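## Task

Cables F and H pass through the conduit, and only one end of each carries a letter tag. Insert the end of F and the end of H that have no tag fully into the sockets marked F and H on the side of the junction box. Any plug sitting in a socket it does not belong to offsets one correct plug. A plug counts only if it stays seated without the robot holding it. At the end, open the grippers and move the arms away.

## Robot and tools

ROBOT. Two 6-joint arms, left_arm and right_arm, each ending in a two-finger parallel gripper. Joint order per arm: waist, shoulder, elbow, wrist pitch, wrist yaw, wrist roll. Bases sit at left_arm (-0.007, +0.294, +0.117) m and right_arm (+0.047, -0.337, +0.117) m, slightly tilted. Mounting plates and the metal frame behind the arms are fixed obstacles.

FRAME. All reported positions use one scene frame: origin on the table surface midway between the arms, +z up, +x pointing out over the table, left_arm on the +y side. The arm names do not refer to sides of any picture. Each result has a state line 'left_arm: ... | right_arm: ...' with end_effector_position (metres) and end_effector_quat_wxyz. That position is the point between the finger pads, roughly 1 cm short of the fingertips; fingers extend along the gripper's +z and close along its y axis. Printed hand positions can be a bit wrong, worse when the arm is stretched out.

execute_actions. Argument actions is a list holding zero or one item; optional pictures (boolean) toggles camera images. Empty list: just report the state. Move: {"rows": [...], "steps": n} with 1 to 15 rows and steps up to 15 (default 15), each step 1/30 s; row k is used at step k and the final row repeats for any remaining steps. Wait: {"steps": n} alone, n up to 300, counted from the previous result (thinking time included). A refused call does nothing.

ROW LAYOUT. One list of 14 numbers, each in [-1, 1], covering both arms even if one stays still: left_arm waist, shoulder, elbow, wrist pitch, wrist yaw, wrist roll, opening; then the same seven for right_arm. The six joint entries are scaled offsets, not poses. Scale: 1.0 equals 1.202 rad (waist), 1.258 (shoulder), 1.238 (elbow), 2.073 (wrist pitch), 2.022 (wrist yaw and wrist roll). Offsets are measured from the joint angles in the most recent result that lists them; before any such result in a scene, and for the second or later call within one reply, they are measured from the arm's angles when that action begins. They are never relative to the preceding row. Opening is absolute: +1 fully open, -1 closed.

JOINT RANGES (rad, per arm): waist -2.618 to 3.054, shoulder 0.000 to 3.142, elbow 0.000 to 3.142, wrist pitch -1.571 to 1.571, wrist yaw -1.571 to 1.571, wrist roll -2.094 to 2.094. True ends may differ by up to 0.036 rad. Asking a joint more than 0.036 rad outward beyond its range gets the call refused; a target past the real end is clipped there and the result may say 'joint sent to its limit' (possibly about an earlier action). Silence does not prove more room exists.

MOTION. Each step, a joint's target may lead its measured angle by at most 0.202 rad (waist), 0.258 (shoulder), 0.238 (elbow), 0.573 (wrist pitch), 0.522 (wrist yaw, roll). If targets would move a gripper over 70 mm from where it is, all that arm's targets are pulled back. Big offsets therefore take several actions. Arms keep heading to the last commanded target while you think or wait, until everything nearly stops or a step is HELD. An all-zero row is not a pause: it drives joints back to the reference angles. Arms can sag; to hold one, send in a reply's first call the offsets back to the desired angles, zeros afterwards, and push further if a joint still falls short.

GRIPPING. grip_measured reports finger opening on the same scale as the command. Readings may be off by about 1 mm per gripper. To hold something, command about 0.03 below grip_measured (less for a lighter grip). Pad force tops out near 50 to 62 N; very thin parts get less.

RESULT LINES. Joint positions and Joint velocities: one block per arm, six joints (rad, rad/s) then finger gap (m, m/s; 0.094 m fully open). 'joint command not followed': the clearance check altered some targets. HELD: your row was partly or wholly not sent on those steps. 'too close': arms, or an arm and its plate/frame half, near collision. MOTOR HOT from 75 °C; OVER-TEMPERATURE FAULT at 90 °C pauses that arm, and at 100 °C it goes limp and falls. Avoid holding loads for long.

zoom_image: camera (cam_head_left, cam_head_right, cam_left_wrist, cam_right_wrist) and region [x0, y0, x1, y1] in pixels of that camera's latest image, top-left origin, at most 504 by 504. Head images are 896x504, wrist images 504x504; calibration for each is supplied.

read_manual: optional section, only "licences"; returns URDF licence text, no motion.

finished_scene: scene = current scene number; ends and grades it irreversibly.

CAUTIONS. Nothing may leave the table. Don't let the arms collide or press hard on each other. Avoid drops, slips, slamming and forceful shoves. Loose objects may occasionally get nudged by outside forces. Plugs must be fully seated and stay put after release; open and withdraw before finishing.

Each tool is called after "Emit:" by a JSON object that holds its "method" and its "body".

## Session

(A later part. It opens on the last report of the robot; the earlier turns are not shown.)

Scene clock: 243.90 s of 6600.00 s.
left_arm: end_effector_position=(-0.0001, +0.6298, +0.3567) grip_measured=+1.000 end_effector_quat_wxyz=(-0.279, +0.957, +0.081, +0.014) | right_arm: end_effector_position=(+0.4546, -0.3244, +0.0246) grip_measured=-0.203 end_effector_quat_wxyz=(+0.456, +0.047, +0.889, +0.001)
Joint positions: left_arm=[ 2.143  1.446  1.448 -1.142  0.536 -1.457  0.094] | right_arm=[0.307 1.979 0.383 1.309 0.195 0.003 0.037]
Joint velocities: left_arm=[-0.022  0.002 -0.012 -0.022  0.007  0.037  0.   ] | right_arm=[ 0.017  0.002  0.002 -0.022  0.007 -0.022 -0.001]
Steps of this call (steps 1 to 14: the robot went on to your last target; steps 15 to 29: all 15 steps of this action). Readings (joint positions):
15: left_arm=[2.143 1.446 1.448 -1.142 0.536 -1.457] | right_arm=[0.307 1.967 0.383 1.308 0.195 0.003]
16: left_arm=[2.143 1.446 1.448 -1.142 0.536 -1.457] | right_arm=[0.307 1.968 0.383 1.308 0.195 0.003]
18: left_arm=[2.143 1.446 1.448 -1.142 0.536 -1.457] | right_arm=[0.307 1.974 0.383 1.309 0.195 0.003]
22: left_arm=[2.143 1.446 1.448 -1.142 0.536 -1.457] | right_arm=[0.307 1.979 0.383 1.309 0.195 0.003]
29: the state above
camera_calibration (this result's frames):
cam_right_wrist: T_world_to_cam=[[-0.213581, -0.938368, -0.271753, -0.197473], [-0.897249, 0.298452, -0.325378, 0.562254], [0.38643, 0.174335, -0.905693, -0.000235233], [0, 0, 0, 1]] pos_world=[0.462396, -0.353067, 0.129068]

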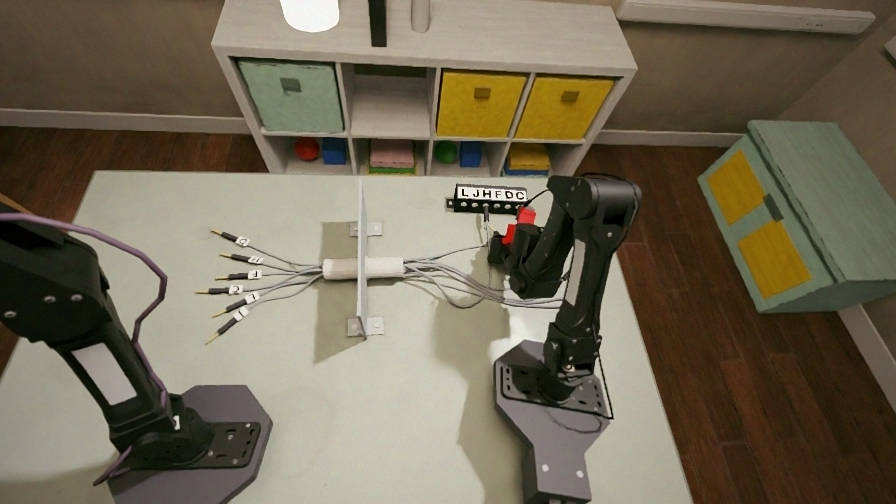

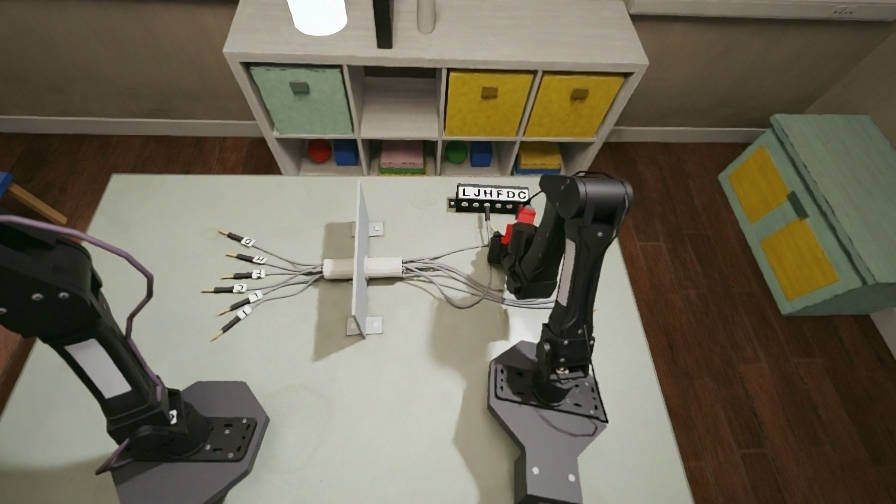

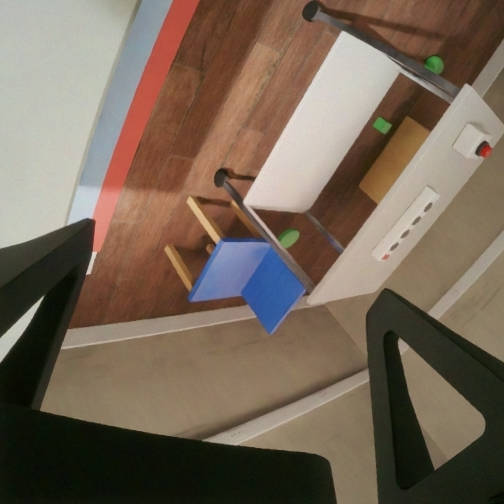

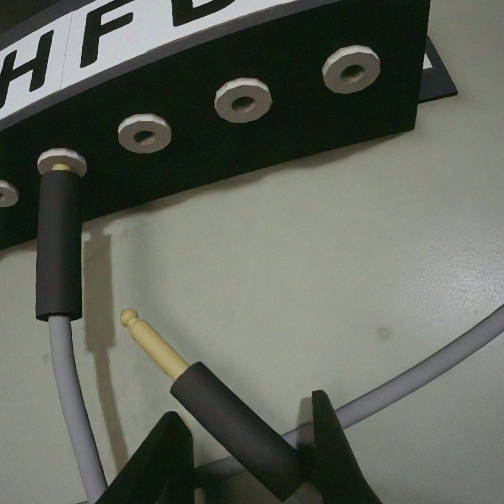

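Emit:
{"method": "execute_actions", "body": {"actions": [{"rows":[[0,0,0,0,0,0,1,0,0.01,0.035,-0.008,0,0,-0.2],[0,0,0,0,0,0,1,0,0.024,0.04,-0.008,0,0,-0.2],[0,0,0,0,0,0,1,0,0.024,0.04,-0.008,0,0,-0.2],[0,0,0,0,0,0,1,0,0.024,0.04,-0.008,0,0,-0.2],[0,0,0,0,0,0,1,0,0.024,0.04,-0.008,0,0,-0.2],[0,0,0,0,0,0,1,0,0.024,0.04,-0.008,0,0,-0.2],[0,0,0,0,0,0,1,0,0.024,0.04,-0.008,0,0,-0.4],[0,0,0,0,0,0,1,0,0.024,0.04,-0.008,0,0,-0.5],[0,0,0,0,0,0,1,0,0.024,0.04,-0.008,0,0,-0.6],[0,0,0,0,0,0,1,0,0.024,0.04,-0.008,0,0,-0.7],[0,0,0,0,0,0,1,0,0.024,0.04,-0.008,0,0,-0.8]],"steps":15}]}}

Scene clock: 245.50 s of 6600.00 s.
left_arm: end_effector_position=(-0.0001, +0.6298, +0.3567) grip_measured=+1.000 end_effector_quat_wxyz=(-0.279, +0.957, +0.081, +0.014) | right_arm: end_effector_position=(+0.4618, -0.3239, +0.0239) grip_measured=-0.760 end_effector_quat_wxyz=(+0.460, +0.049, +0.886, +0.001)
Joint positions: left_arm=[ 2.143  1.446  1.448 -1.142  0.536 -1.457  0.094] | right_arm=[0.307 1.993 0.41  1.306 0.196 0.003 0.011]
Joint velocities: left_arm=[-0.007 -0.002  0.007 -0.095  0.022  0.007  0.   ] | right_arm=[-0.002  0.007 -0.017  0.051 -0.066  0.022 -0.001]
Steps of this call (steps 1 to 15: the robot went on to your last target; steps 16 to 33: nothing new was sent; steps 34 to 48: all 15 steps of this action). Readings (joint positions):
34: left_arm=[2.143 1.446 1.448 -1.142 0.536 -1.457] | right_arm=[0.307 1.979 0.385 1.308 0.195 0.003]
35: left_arm=[2.143 1.446 1.448 -1.142 0.536 -1.457] | right_arm=[0.307 1.981 0.390 1.306 0.195 0.003]
37: left_arm=[2.143 1.446 1.448 -1.142 0.536 -1.457] | right_arm=[0.307 1.989 0.404 1.306 0.195 0.003]
41: left_arm=[2.143 1.446 1.448 -1.142 0.536 -1.457] | right_arm=[0.307 1.993 0.410 1.306 0.196 0.003]
48: the state above
camera_calibration (this result's frames):
cam_right_wrist: T_world_to_cam=[[-0.213315, -0.937829, -0.273812, -0.195604], [-0.893461, 0.300644, -0.333677, 0.567433], [0.395252, 0.173462, -0.902046, -0.00821804], [0, 0, 0, 1]] pos_world=[0.468503, -0.352613, 0.128368]

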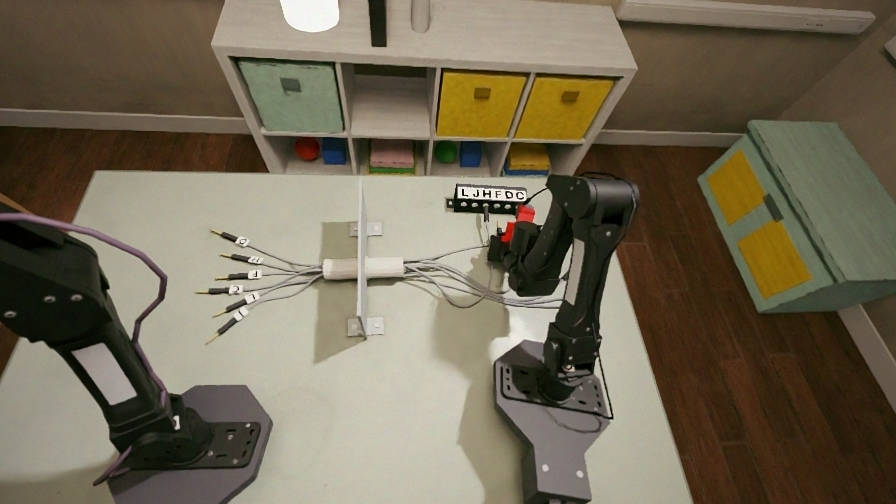

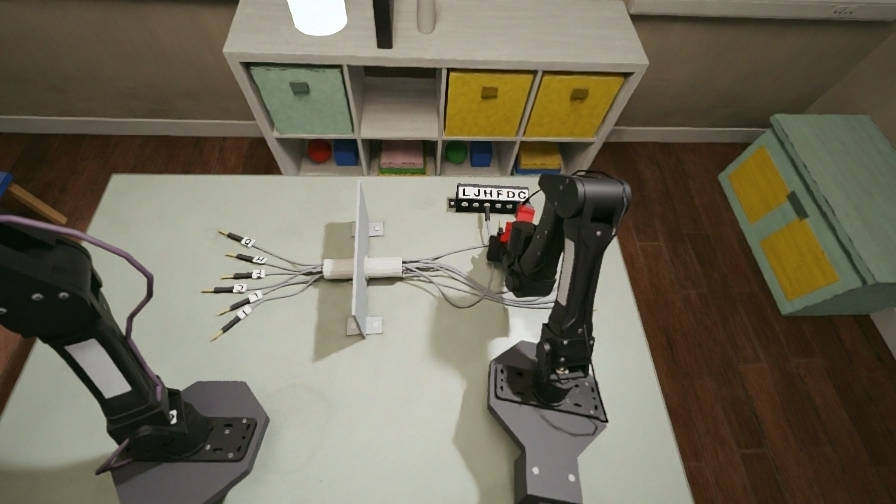

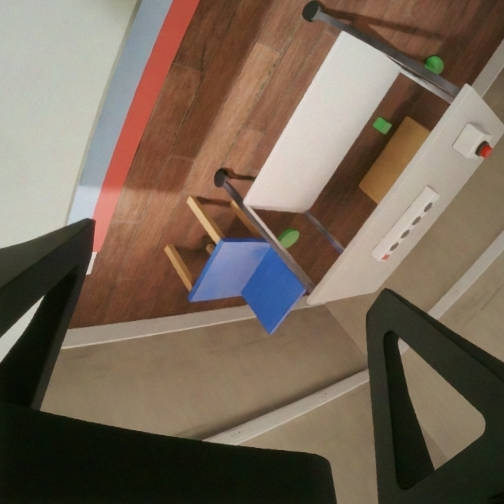

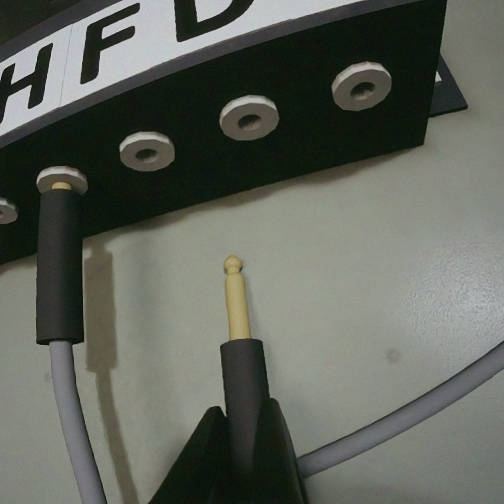

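Emit:
{"method": "execute_actions", "body": {"actions": [{"rows":[[0,0,0,0,0,0,1,0,0,0,0,0,0,-0.81],[0,0,0,0,0,0,1,0,-0.03,0,0,0,0,-0.81],[0,0,0,0,0,0,1,0,-0.05,0,-0.01,0,0,-0.81],[0,0,0,0,0,0,1,0,-0.07,0,-0.02,0,0,-0.81],[0,0,0,0,0,0,1,0,-0.09,0,-0.035,0,0,-0.81],[0,0,0,0,0,0,1,0,-0.11,0,-0.05,0,0,-0.81],[0,0,0,0,0,0,1,0,-0.13,0,-0.06,0,0,-0.81],[0,0,0,0,0,0,1,0,-0.145,0,-0.07,0,0,-0.81]],"steps":15}], "pictures": false}}

Emit:
{"method": "execute_actions", "body": {"actions": [{"steps":10}]}}

Scene clock: 247.37 s of 6600.00 s.
left_arm: end_effector_position=(-0.0001, +0.6298, +0.3567) grip_measured=+1.000 end_effector_quat_wxyz=(-0.279, +0.957, +0.081, +0.014) | right_arm: end_effector_position=(+0.4757, -0.3284, +0.0593) grip_measured=-0.760 end_effector_quat_wxyz=(+0.481, +0.053, +0.875, +0.002)
Joint positions: left_arm=[ 2.143  1.446  1.448 -1.142  0.536 -1.457  0.094] | right_arm=[0.307 1.829 0.41  1.19  0.196 0.003 0.011]
Joint velocities: left_arm=[-0.007 -0.007 -0.007  0.037 -0.037  0.081  0.   ] | right_arm=[ 0.007 -0.012  0.002 -0.242  0.051 -0.022 -0.001]
Steps of this call (steps 1 to 15: the robot went on to your last target; steps 16 to 41: nothing new was sent; steps 42 to 56: all 15 steps of this action). Readings (joint positions):
42: left_arm=[2.143 1.446 1.448 -1.142 0.536 -1.457] | right_arm=[0.307 1.993 0.410 1.306 0.196 0.003]
43: left_arm=[2.143 1.446 1.448 -1.142 0.536 -1.457] | right_arm=[0.307 1.993 0.410 1.306 0.196 0.003]
45: left_arm=[2.143 1.446 1.448 -1.142 0.536 -1.457] | right_arm=[0.307 1.978 0.410 1.291 0.196 0.003]
49: left_arm=[2.143 1.446 1.448 -1.142 0.536 -1.457] | right_arm=[0.307 1.884 0.410 1.229 0.196 0.003]
56: the state above

Scene clock: 247.70 s of 6600.00 s.
left_arm: end_effector_position=(-0.0001, +0.6298, +0.3567) grip_measured=+1.000 end_effector_quat_wxyz=(-0.279, +0.957, +0.081, +0.014) | right_arm: end_effector_position=(+0.4728, -0.3279, +0.0548) grip_measured=-0.760 end_effector_quat_wxyz=(+0.472, +0.051, +0.880, +0.002)
Joint positions: left_arm=[ 2.143  1.446  1.448 -1.142  0.536 -1.457  0.094] | right_arm=[0.307 1.829 0.41  1.168 0.196 0.003 0.011]
Joint velocities: left_arm=[ 0.002 -0.012 -0.002 -0.022  0.007  0.022  0.   ] | right_arm=[-0.012  0.007 -0.017 -0.037 -0.022  0.022 -0.001]
Steps of this call (steps 1 to 10: the robot went on to your last target). Readings (joint positions):
1: left_arm=[2.143 1.446 1.448 -1.142 0.536 -1.457] | right_arm=[0.307 1.829 0.410 1.184 0.196 0.003]
2: left_arm=[2.143 1.446 1.448 -1.142 0.536 -1.457] | right_arm=[0.307 1.829 0.410 1.180 0.196 0.003]
4: left_arm=[2.143 1.446 1.448 -1.142 0.536 -1.457] | right_arm=[0.307 1.829 0.410 1.175 0.196 0.003]
8: left_arm=[2.143 1.446 1.448 -1.142 0.536 -1.457] | right_arm=[0.307 1.829 0.410 1.169 0.196 0.003]
10: the state above
camera_calibration (this result's frames):
cam_right_wrist: T_world_to_cam=[[-0.210021, -0.936416, -0.2811, -0.189257], [-0.883429, 0.304933, -0.355765, 0.586708], [0.41886, 0.173614, -0.891299, 0.00434227], [0, 0, 0, 1]] pos_world=[0.476748, -0.356883, 0.1594]

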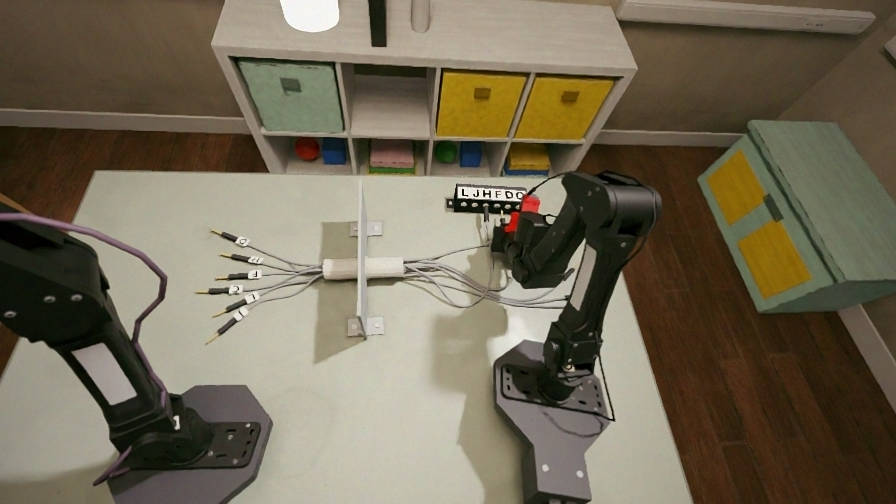

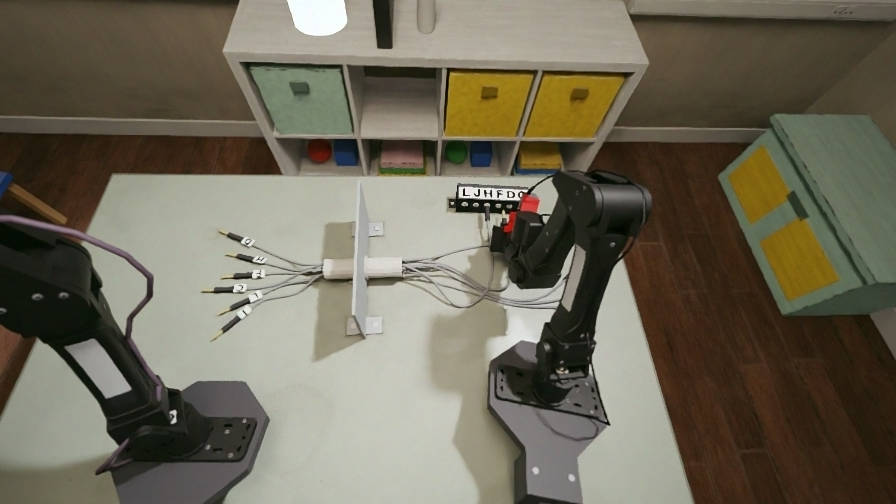

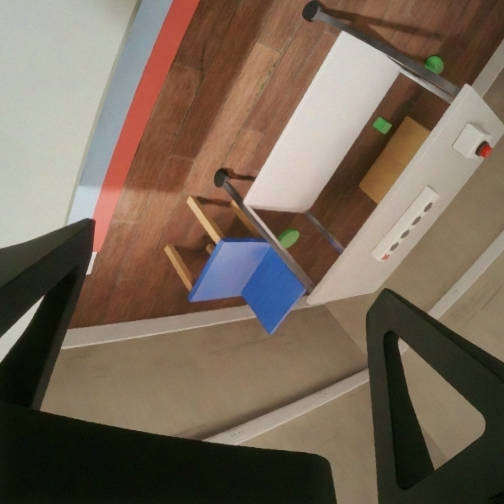

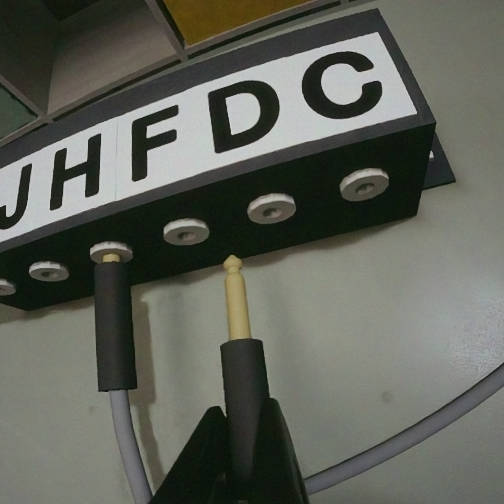

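Emit:
{"method": "execute_actions", "body": {"actions": [{"rows":[[0,0,0,0,0,0,1,0,0,-0.03,0.008,0,0,-0.81],[0,0,0,0,0,0,1,0,0,-0.035,0.01,0,0,-0.81],[0,0,0,0,0,0,1,0.02,0,-0.035,0.01,0,0,-0.81],[0,0,0,0,0,0,1,0.036,0,-0.035,0.01,0,0,-0.81]],"steps":15}]}}

Scene clock: 249.23 s of 6600.00 s.
left_arm: end_effector_position=(-0.0001, +0.6298, +0.3567) grip_measured=+1.000 end_effector_quat_wxyz=(-0.279, +0.957, +0.081, +0.014) | right_arm: end_effector_position=(+0.4637, -0.3163, +0.0519) grip_measured=-0.760 end_effector_quat_wxyz=(+0.464, +0.040, +0.885, +0.011)
Joint positions: left_arm=[ 2.143  1.446  1.448 -1.142  0.536 -1.457  0.094] | right_arm=[0.336 1.829 0.386 1.171 0.198 0.003 0.011]
Joint velocities: left_arm=[ 0.007 -0.007 -0.007 -0.007 -0.022 -0.022  0.   ] | right_arm=[-0.002 -0.012  0.022  0.007 -0.066 -0.037  0.001]
Steps of this call (steps 1 to 30: the robot went on to your last target; step 31: nothing new was sent; steps 32 to 46: all 15 steps of this action). Readings (joint positions):
32: left_arm=[2.143 1.446 1.448 -1.142 0.536 -1.457] | right_arm=[0.307 1.829 0.408 1.167 0.196 0.003]
33: left_arm=[2.143 1.446 1.448 -1.142 0.536 -1.457] | right_arm=[0.307 1.829 0.404 1.170 0.196 0.003]
35: left_arm=[2.143 1.446 1.448 -1.142 0.536 -1.457] | right_arm=[0.311 1.829 0.393 1.171 0.198 0.003]
39: left_arm=[2.143 1.446 1.448 -1.142 0.536 -1.457] | right_arm=[0.334 1.829 0.386 1.171 0.198 0.003]
46: the state above
camera_calibration (this result's frames):
cam_right_wrist: T_world_to_cam=[[-0.187652, -0.940323, -0.283865, -0.192562], [-0.897755, 0.28145, -0.338854, 0.572469], [0.398526, 0.191255, -0.896994, 0.0188306], [0, 0, 0, 1]] pos_world=[0.470298, -0.345794, 0.156213]

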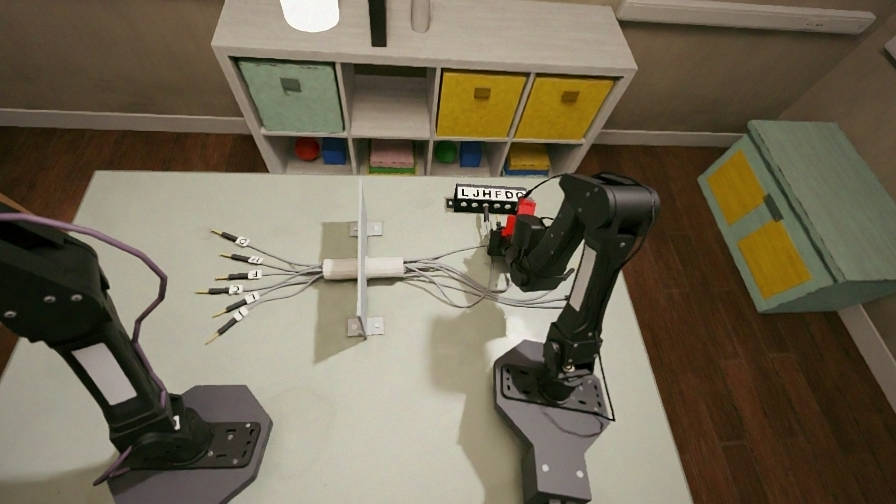

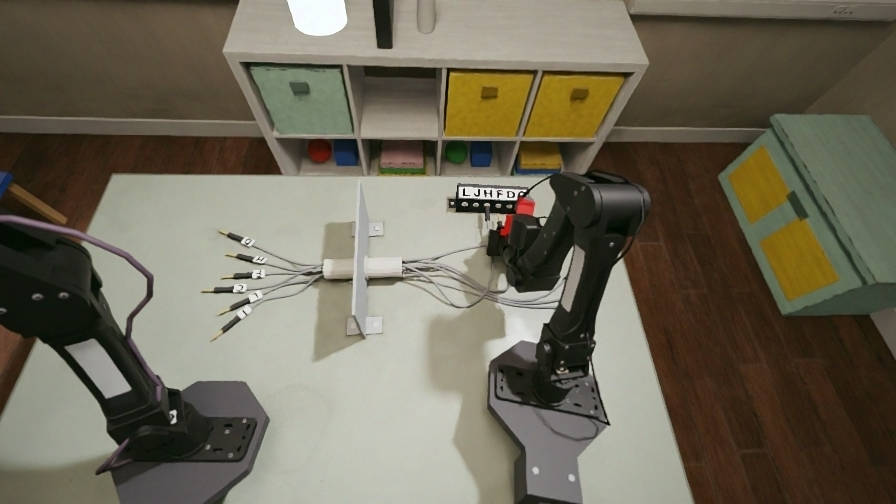

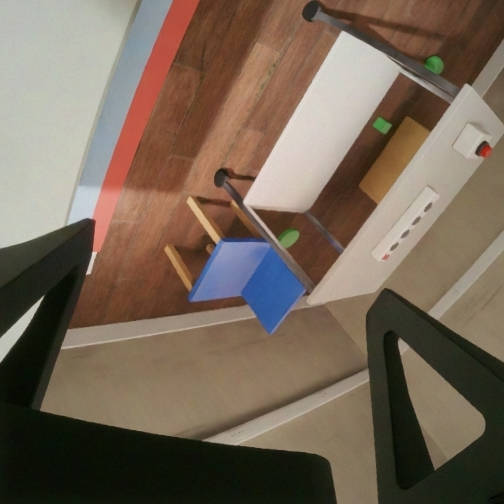

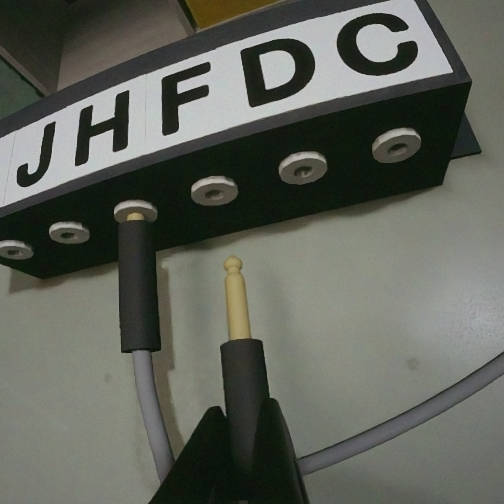

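Emit:
{"method": "execute_actions", "body": {"actions": [{"rows":[[0,0,0,0,0,0,1,0,0,0.04,-0.01,0,0,-0.81],[0,0,0,0,0,0,1,0,0,0.055,-0.018,0,0,-0.81],[0,0,0,0,0,0,1,0,0,0.07,-0.026,0,0,-0.81]],"steps":15}]}}

Scene clock: 251.80 s of 6600.00 s.
left_arm: end_effector_position=(-0.0001, +0.6298, +0.3567) grip_measured=+1.000 end_effector_quat_wxyz=(-0.279, +0.957, +0.081, +0.014) | right_arm: end_effector_position=(+0.4826, -0.3152, +0.0570) grip_measured=-0.760 end_effector_quat_wxyz=(+0.472, +0.041, +0.881, +0.011)
Joint positions: left_arm=[ 2.143  1.446  1.448 -1.142  0.536 -1.457  0.094] | right_arm=[0.336 1.829 0.451 1.125 0.199 0.003 0.011]
Joint velocities: left_arm=[ 0.002 -0.007  0.002 -0.037  0.037  0.007  0.   ] | right_arm=[-0.002  0.012 -0.002  0.007 -0.051  0.037 -0.001]
Steps of this call (steps 1 to 15: the robot went on to your last target; steps 16 to 62: nothing new was sent; steps 63 to 77: all 15 steps of this action). Readings (joint positions):
63: left_arm=[2.143 1.446 1.448 -1.142 0.536 -1.457] | right_arm=[0.336 1.829 0.388 1.169 0.198 0.003]
64: left_arm=[2.143 1.446 1.448 -1.142 0.536 -1.457] | right_arm=[0.336 1.829 0.396 1.160 0.198 0.003]
66: left_arm=[2.143 1.446 1.448 -1.142 0.536 -1.457] | right_arm=[0.336 1.829 0.424 1.141 0.198 0.003]
70: left_arm=[2.143 1.446 1.448 -1.142 0.536 -1.457] | right_arm=[0.336 1.829 0.451 1.135 0.199 0.003]
77: the state above
camera_calibration (this result's frames):
cam_right_wrist: T_world_to_cam=[[-0.185605, -0.939189, -0.288919, -0.186885], [-0.890445, 0.285094, -0.354724, 0.589384], [0.415522, 0.191428, -0.889211, 0.00711167], [0, 0, 0, 1]] pos_world=[0.487172, -0.344911, 0.161398]

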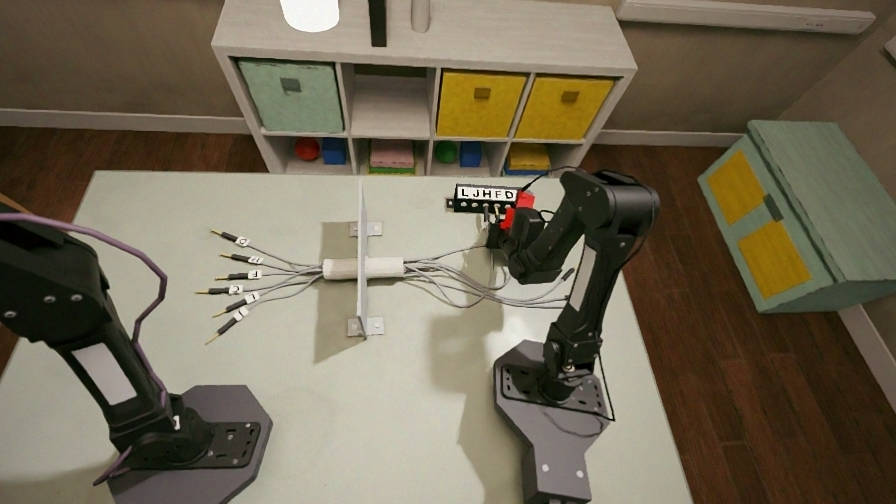

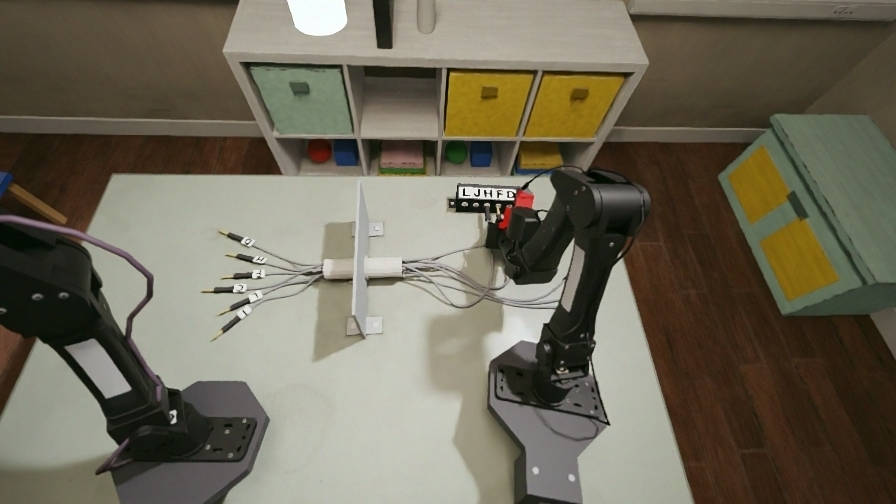

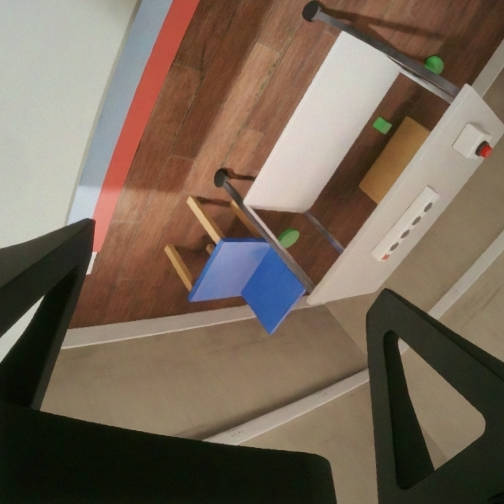

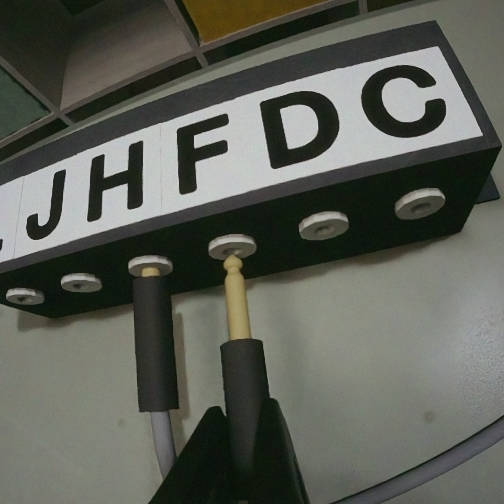

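Emit:
{"method": "zoom_image", "body": {"camera": "cam_right_wrist", "region": [120,200,340,360]}}

Emit:
{"method": "zoom_image", "body": {"camera": "cam_head_right", "region": [440,170,560,260]}}

Region (120, 200, 340, 360) of cam_right_wrist's 504x504 image, scaled by 2.291, with more detail than that image has; it fills the top 367 rows of this view, and the rest is white.

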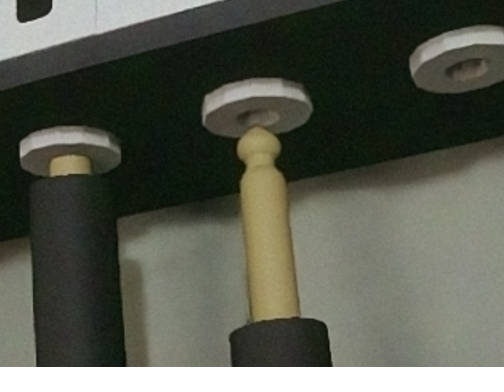

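Region (440, 170, 560, 260) of cam_head_right's 896x504 image, scaled by 4.200, with more detail than that image has; it fills the top 378 rows of this view, and the rest is white.

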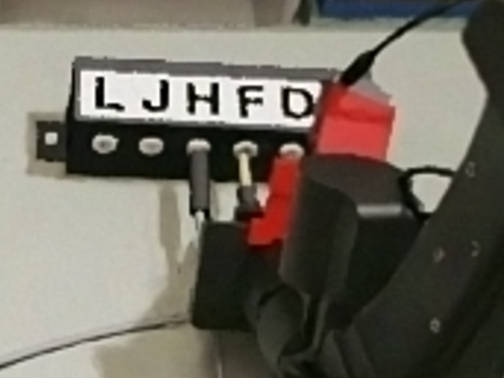

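Emit:
{"method": "execute_actions", "body": {"actions": [{"rows":[[0,0,0,0,0,0,1,0,0.006,0.035,-0.008,0,0,-0.81],[0,0,0,0,0,0,1,0,0.01,0.045,-0.014,0,0,-0.81],[0,0,0,0,0,0,1,0,0.012,0.052,-0.018,0,0,-0.81]],"steps":15}]}}

Emit:
{"method": "zoom_image", "body": {"camera": "cam_right_wrist", "region": [120,200,340,360]}}

Scene clock: 253.47 s of 6600.00 s.
left_arm: end_effector_position=(-0.0001, +0.6298, +0.3567) grip_measured=+1.000 end_effector_quat_wxyz=(-0.279, +0.957, +0.081, +0.014) | right_arm: end_effector_position=(+0.4863, -0.3139, +0.0509) grip_measured=-0.760 end_effector_quat_wxyz=(+0.460, +0.039, +0.887, +0.010)
Joint positions: left_arm=[ 2.143  1.446  1.448 -1.142  0.536 -1.457  0.094] | right_arm=[0.336 1.837 0.482 1.073 0.199 0.003 0.011]
Joint velocities: left_arm=[ 0.002  0.007  0.002 -0.022 -0.007  0.081  0.   ] | right_arm=[-0.017  0.007  0.012 -0.037  0.051 -0.007 -0.   ]
Steps of this call (steps 1 to 15: the robot went on to your last target; steps 16 to 35: nothing new was sent; steps 36 to 50: all 15 steps of this action). Readings (joint positions):
36: left_arm=[2.143 1.446 1.448 -1.142 0.536 -1.457] | right_arm=[0.336 1.829 0.453 1.121 0.199 0.003]
37: left_arm=[2.143 1.446 1.448 -1.142 0.536 -1.457] | right_arm=[0.336 1.829 0.457 1.113 0.199 0.003]
39: left_arm=[2.143 1.446 1.448 -1.142 0.536 -1.457] | right_arm=[0.336 1.831 0.466 1.092 0.199 0.003]
43: left_arm=[2.143 1.446 1.448 -1.142 0.536 -1.457] | right_arm=[0.336 1.837 0.482 1.075 0.199 0.003]
50: the state above
camera_calibration (this result's frames):
cam_right_wrist: T_world_to_cam=[[-0.189415, -0.940907, -0.280743, -0.185809], [-0.901173, 0.280116, -0.330791, 0.592514], [0.389884, 0.190341, -0.900978, 0.0126453], [0, 0, 0, 1]] pos_world=[0.493832, -0.343208, 0.155227]

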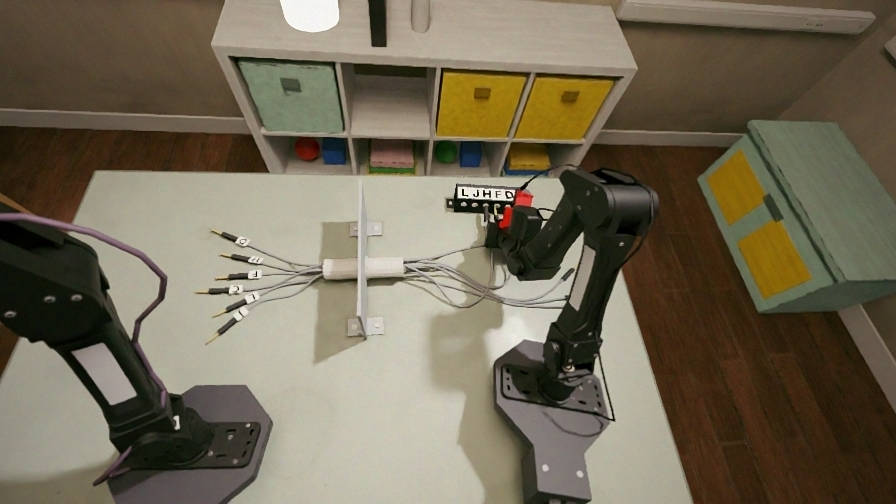

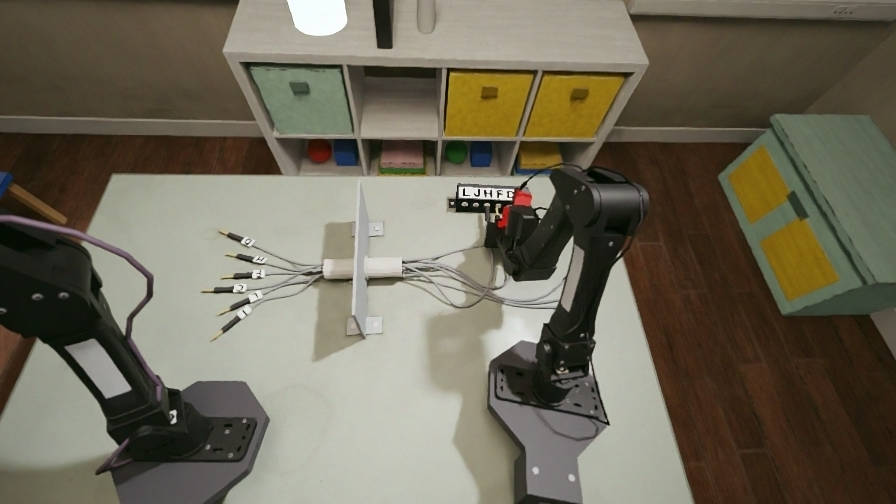

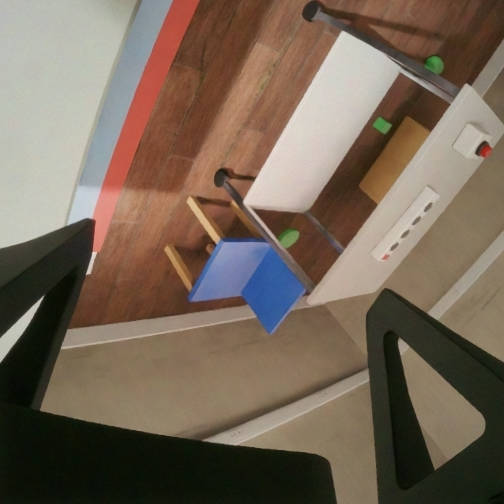

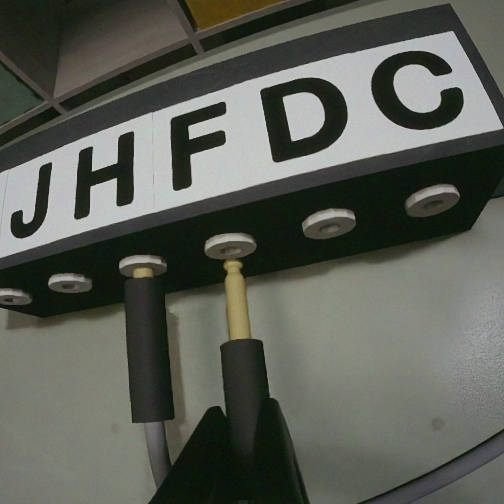

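Region (120, 200, 340, 360) of cam_right_wrist's 504x504 image, scaled by 2.291, with more detail than that image has; it fills the top 367 rows of this view, and the rest is white.

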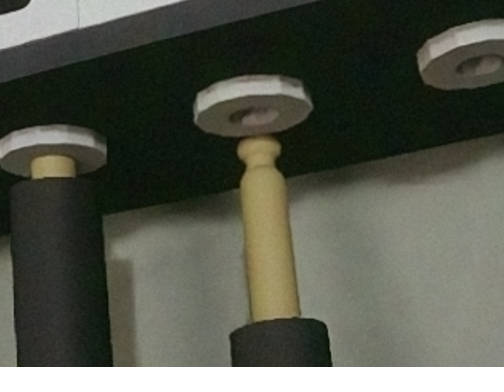

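Emit:
{"method": "execute_actions", "body": {"actions": [{"rows":[[0,0,0,0,0,0,1,0,0,-0.04,0.012,0,0,-0.81],[0,0,0,0,0,0,1,0,0,-0.04,0.012,0,0,-0.81],[0,0,0,0,0,0,1,0,0,-0.04,0.012,0,0,-0.81],[0,0,0,0,0,0,1,0,0,-0.04,0.012,0,0,-0.81],[0,0,0,0,0,0,1,0,0,-0.04,0.012,0,0,-0.81],[0,0,0,0,0,0,1,0,-0.04,-0.04,0.005,0,0,-0.81],[0,0,0,0,0,0,1,0,-0.055,-0.04,-0.002,0,0,-0.81],[0,0,0,0,0,0,1,0,-0.065,-0.04,-0.008,0,0,-0.81]],"steps":15}]}}

Emit:
{"method": "zoom_image", "body": {"camera": "cam_right_wrist", "region": [120,200,340,360]}}

Scene clock: 255.30 s of 6600.00 s.
left_arm: end_effector_position=(-0.0001, +0.6298, +0.3567) grip_measured=+1.000 end_effector_quat_wxyz=(-0.279, +0.957, +0.081, +0.014) | right_arm: end_effector_position=(+0.4809, -0.3163, +0.0616) grip_measured=-0.760 end_effector_quat_wxyz=(+0.464, +0.040, +0.885, +0.011)
Joint positions: left_arm=[ 2.143  1.446  1.448 -1.142  0.536 -1.457  0.094] | right_arm=[0.336 1.781 0.448 1.062 0.199 0.003 0.011]
Joint velocities: left_arm=[ 0.012 -0.002 -0.007 -0.007 -0.007  0.022  0.   ] | right_arm=[ 0.017 -0.007 -0.012 -0.066  0.007  0.022  0.   ]
Steps of this call (steps 1 to 15: the robot went on to your last target; steps 16 to 40: nothing new was sent; steps 41 to 55: all 15 steps of this action). Readings (joint positions):
41: left_arm=[2.143 1.446 1.448 -1.142 0.536 -1.457] | right_arm=[0.336 1.837 0.479 1.075 0.199 0.003]
42: left_arm=[2.143 1.446 1.448 -1.142 0.536 -1.457] | right_arm=[0.336 1.837 0.472 1.080 0.199 0.003]
44: left_arm=[2.143 1.446 1.448 -1.142 0.536 -1.457] | right_arm=[0.336 1.837 0.458 1.081 0.199 0.003]
48: left_arm=[2.143 1.446 1.448 -1.142 0.536 -1.457] | right_arm=[0.336 1.819 0.449 1.068 0.199 0.003]
55: the state above
camera_calibration (this result's frames):
cam_right_wrist: T_world_to_cam=[[-0.188116, -0.940258, -0.283772, -0.186297], [-0.897165, 0.282076, -0.339896, 0.591106], [0.399635, 0.19065, -0.89663, 0.0199361], [0, 0, 0, 1]] pos_world=[0.487307, -0.345704, 0.165924]

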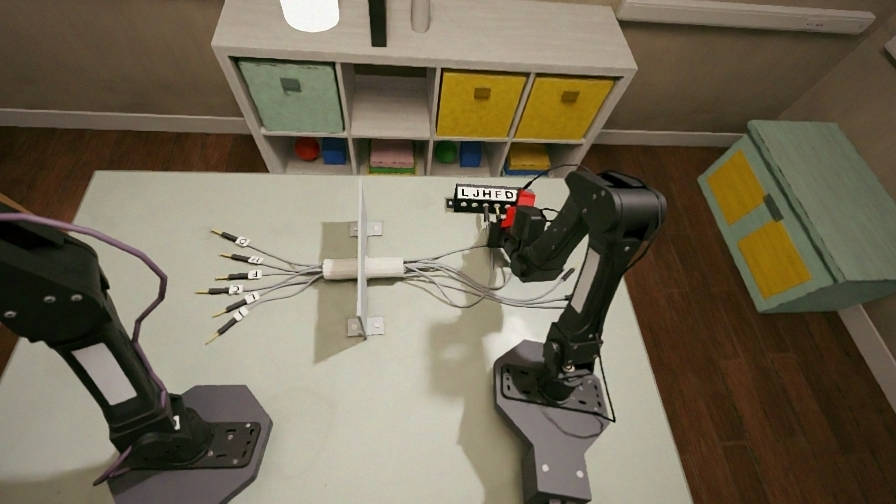

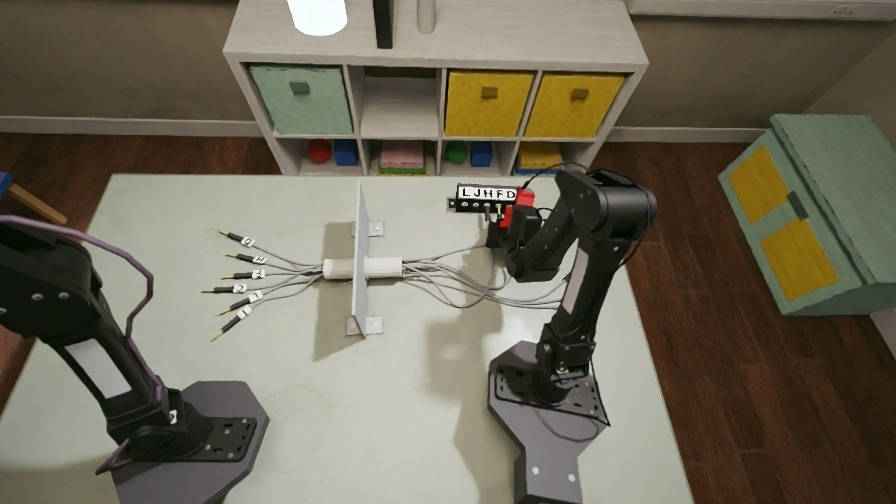

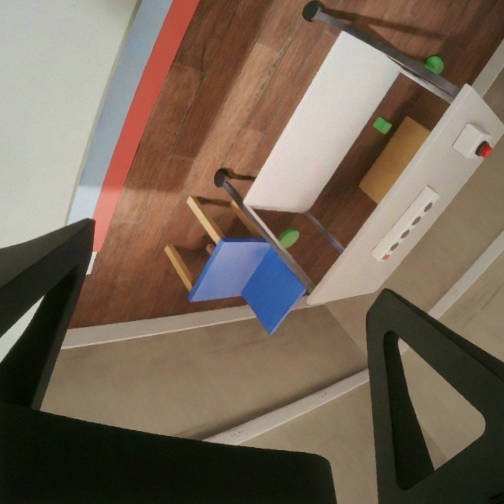

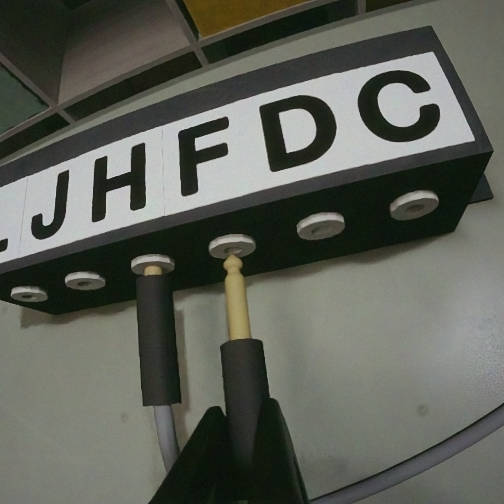

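Region (120, 200, 340, 360) of cam_right_wrist's 504x504 image, scaled by 2.291, with more detail than that image has; it fills the top 367 rows of this view, and the rest is white.

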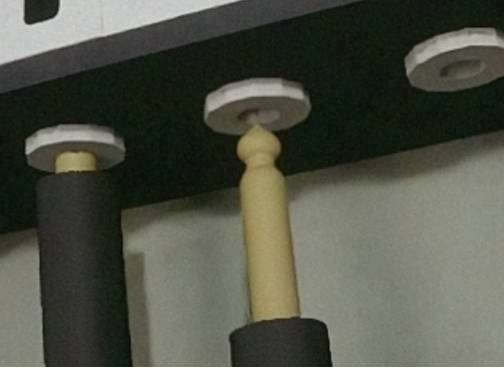

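Emit:
{"method": "execute_actions", "body": {"actions": [{"rows":[[0,0,0,0,0,0,1,0,0,0.035,0.004,0,0,-0.81],[0,0,0,0,0,0,1,0,0,0.045,0.0,0,0,-0.81],[0,0,0,0,0,0,1,0,0,0.05,-0.004,0,0,-0.81]],"steps":15}]}}

Emit:
{"method": "zoom_image", "body": {"camera": "cam_right_wrist", "region": [120,200,340,360]}}

Scene clock: 257.33 s of 6600.00 s.
left_arm: end_effector_position=(-0.0001, +0.6298, +0.3567) grip_measured=+1.000 end_effector_quat_wxyz=(-0.279, +0.957, +0.081, +0.014) | right_arm: end_effector_position=(+0.4871, -0.3164, +0.0616) grip_measured=-0.760 end_effector_quat_wxyz=(+0.462, +0.040, +0.886, +0.008)
Joint positions: left_arm=[ 2.143  1.446  1.448 -1.142  0.536 -1.457  0.094] | right_arm=[0.336 1.781 0.477 1.028 0.204 0.003 0.011]
Joint velocities: left_arm=[ 0.007 -0.012 -0.007 -0.051  0.037 -0.051  0.   ] | right_arm=[-0.007 -0.012 -0.002  0.022  0.022 -0.022 -0.002]
Steps of this call (steps 1 to 15: the robot went on to your last target; steps 16 to 46: nothing new was sent; steps 47 to 61: all 15 steps of this action). Readings (joint positions):
47: left_arm=[2.143 1.446 1.448 -1.142 0.536 -1.457] | right_arm=[0.336 1.781 0.450 1.061 0.199 0.003]
48: left_arm=[2.143 1.446 1.448 -1.142 0.536 -1.457] | right_arm=[0.336 1.781 0.454 1.059 0.199 0.003]
50: left_arm=[2.143 1.446 1.448 -1.142 0.536 -1.457] | right_arm=[0.336 1.781 0.467 1.043 0.200 0.003]
54: left_arm=[2.143 1.446 1.448 -1.142 0.536 -1.457] | right_arm=[0.336 1.781 0.475 1.030 0.203 0.003]
61: the state above
camera_calibration (this result's frames):
cam_right_wrist: T_world_to_cam=[[-0.192437, -0.940625, -0.279629, -0.183523], [-0.898385, 0.283516, -0.335444, 0.597545], [0.394807, 0.186663, -0.899603, 0.0187965], [0, 0, 0, 1]] pos_world=[0.494088, -0.345548, 0.166034]

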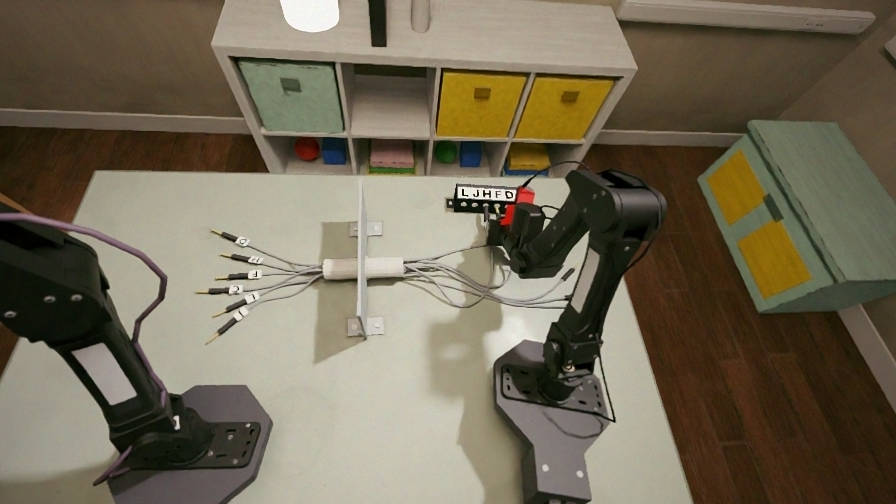

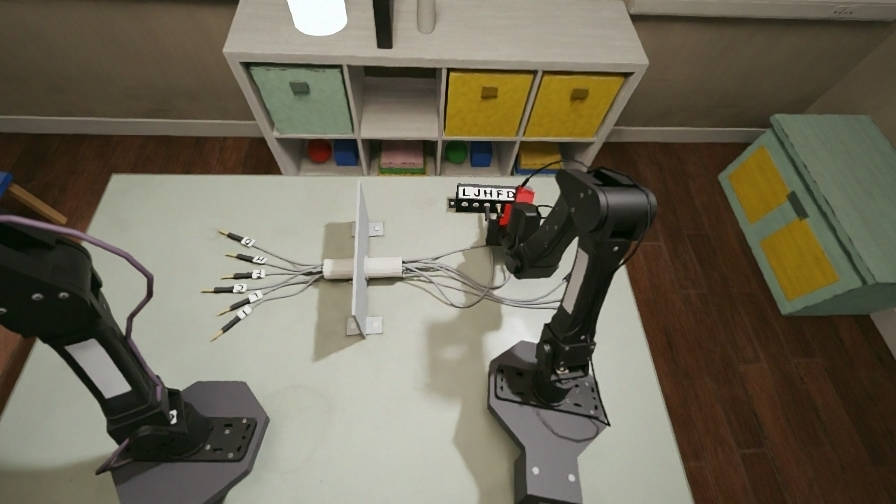

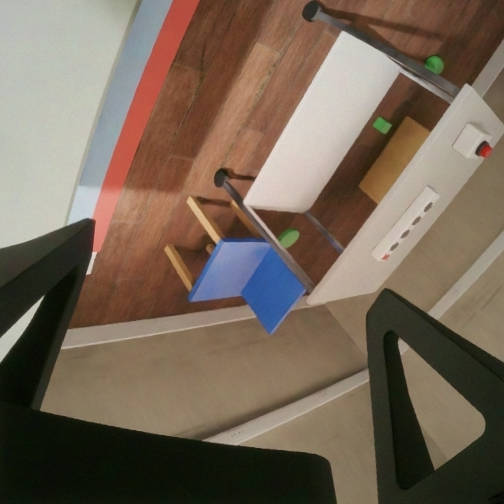

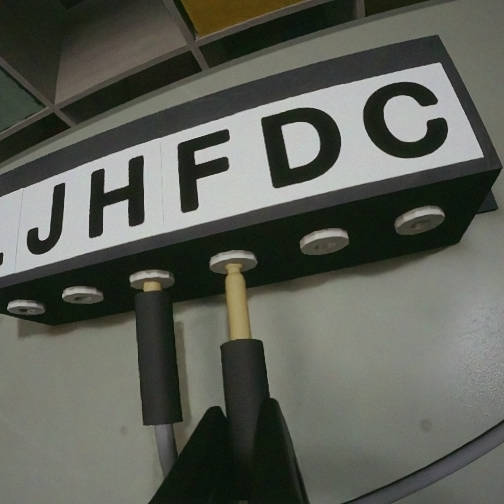

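Region (120, 200, 340, 360) of cam_right_wrist's 504x504 image, scaled by 2.291, with more detail than that image has; it fills the top 367 rows of this view, and the rest is white.

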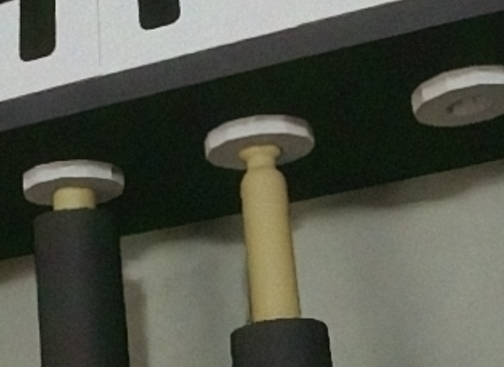

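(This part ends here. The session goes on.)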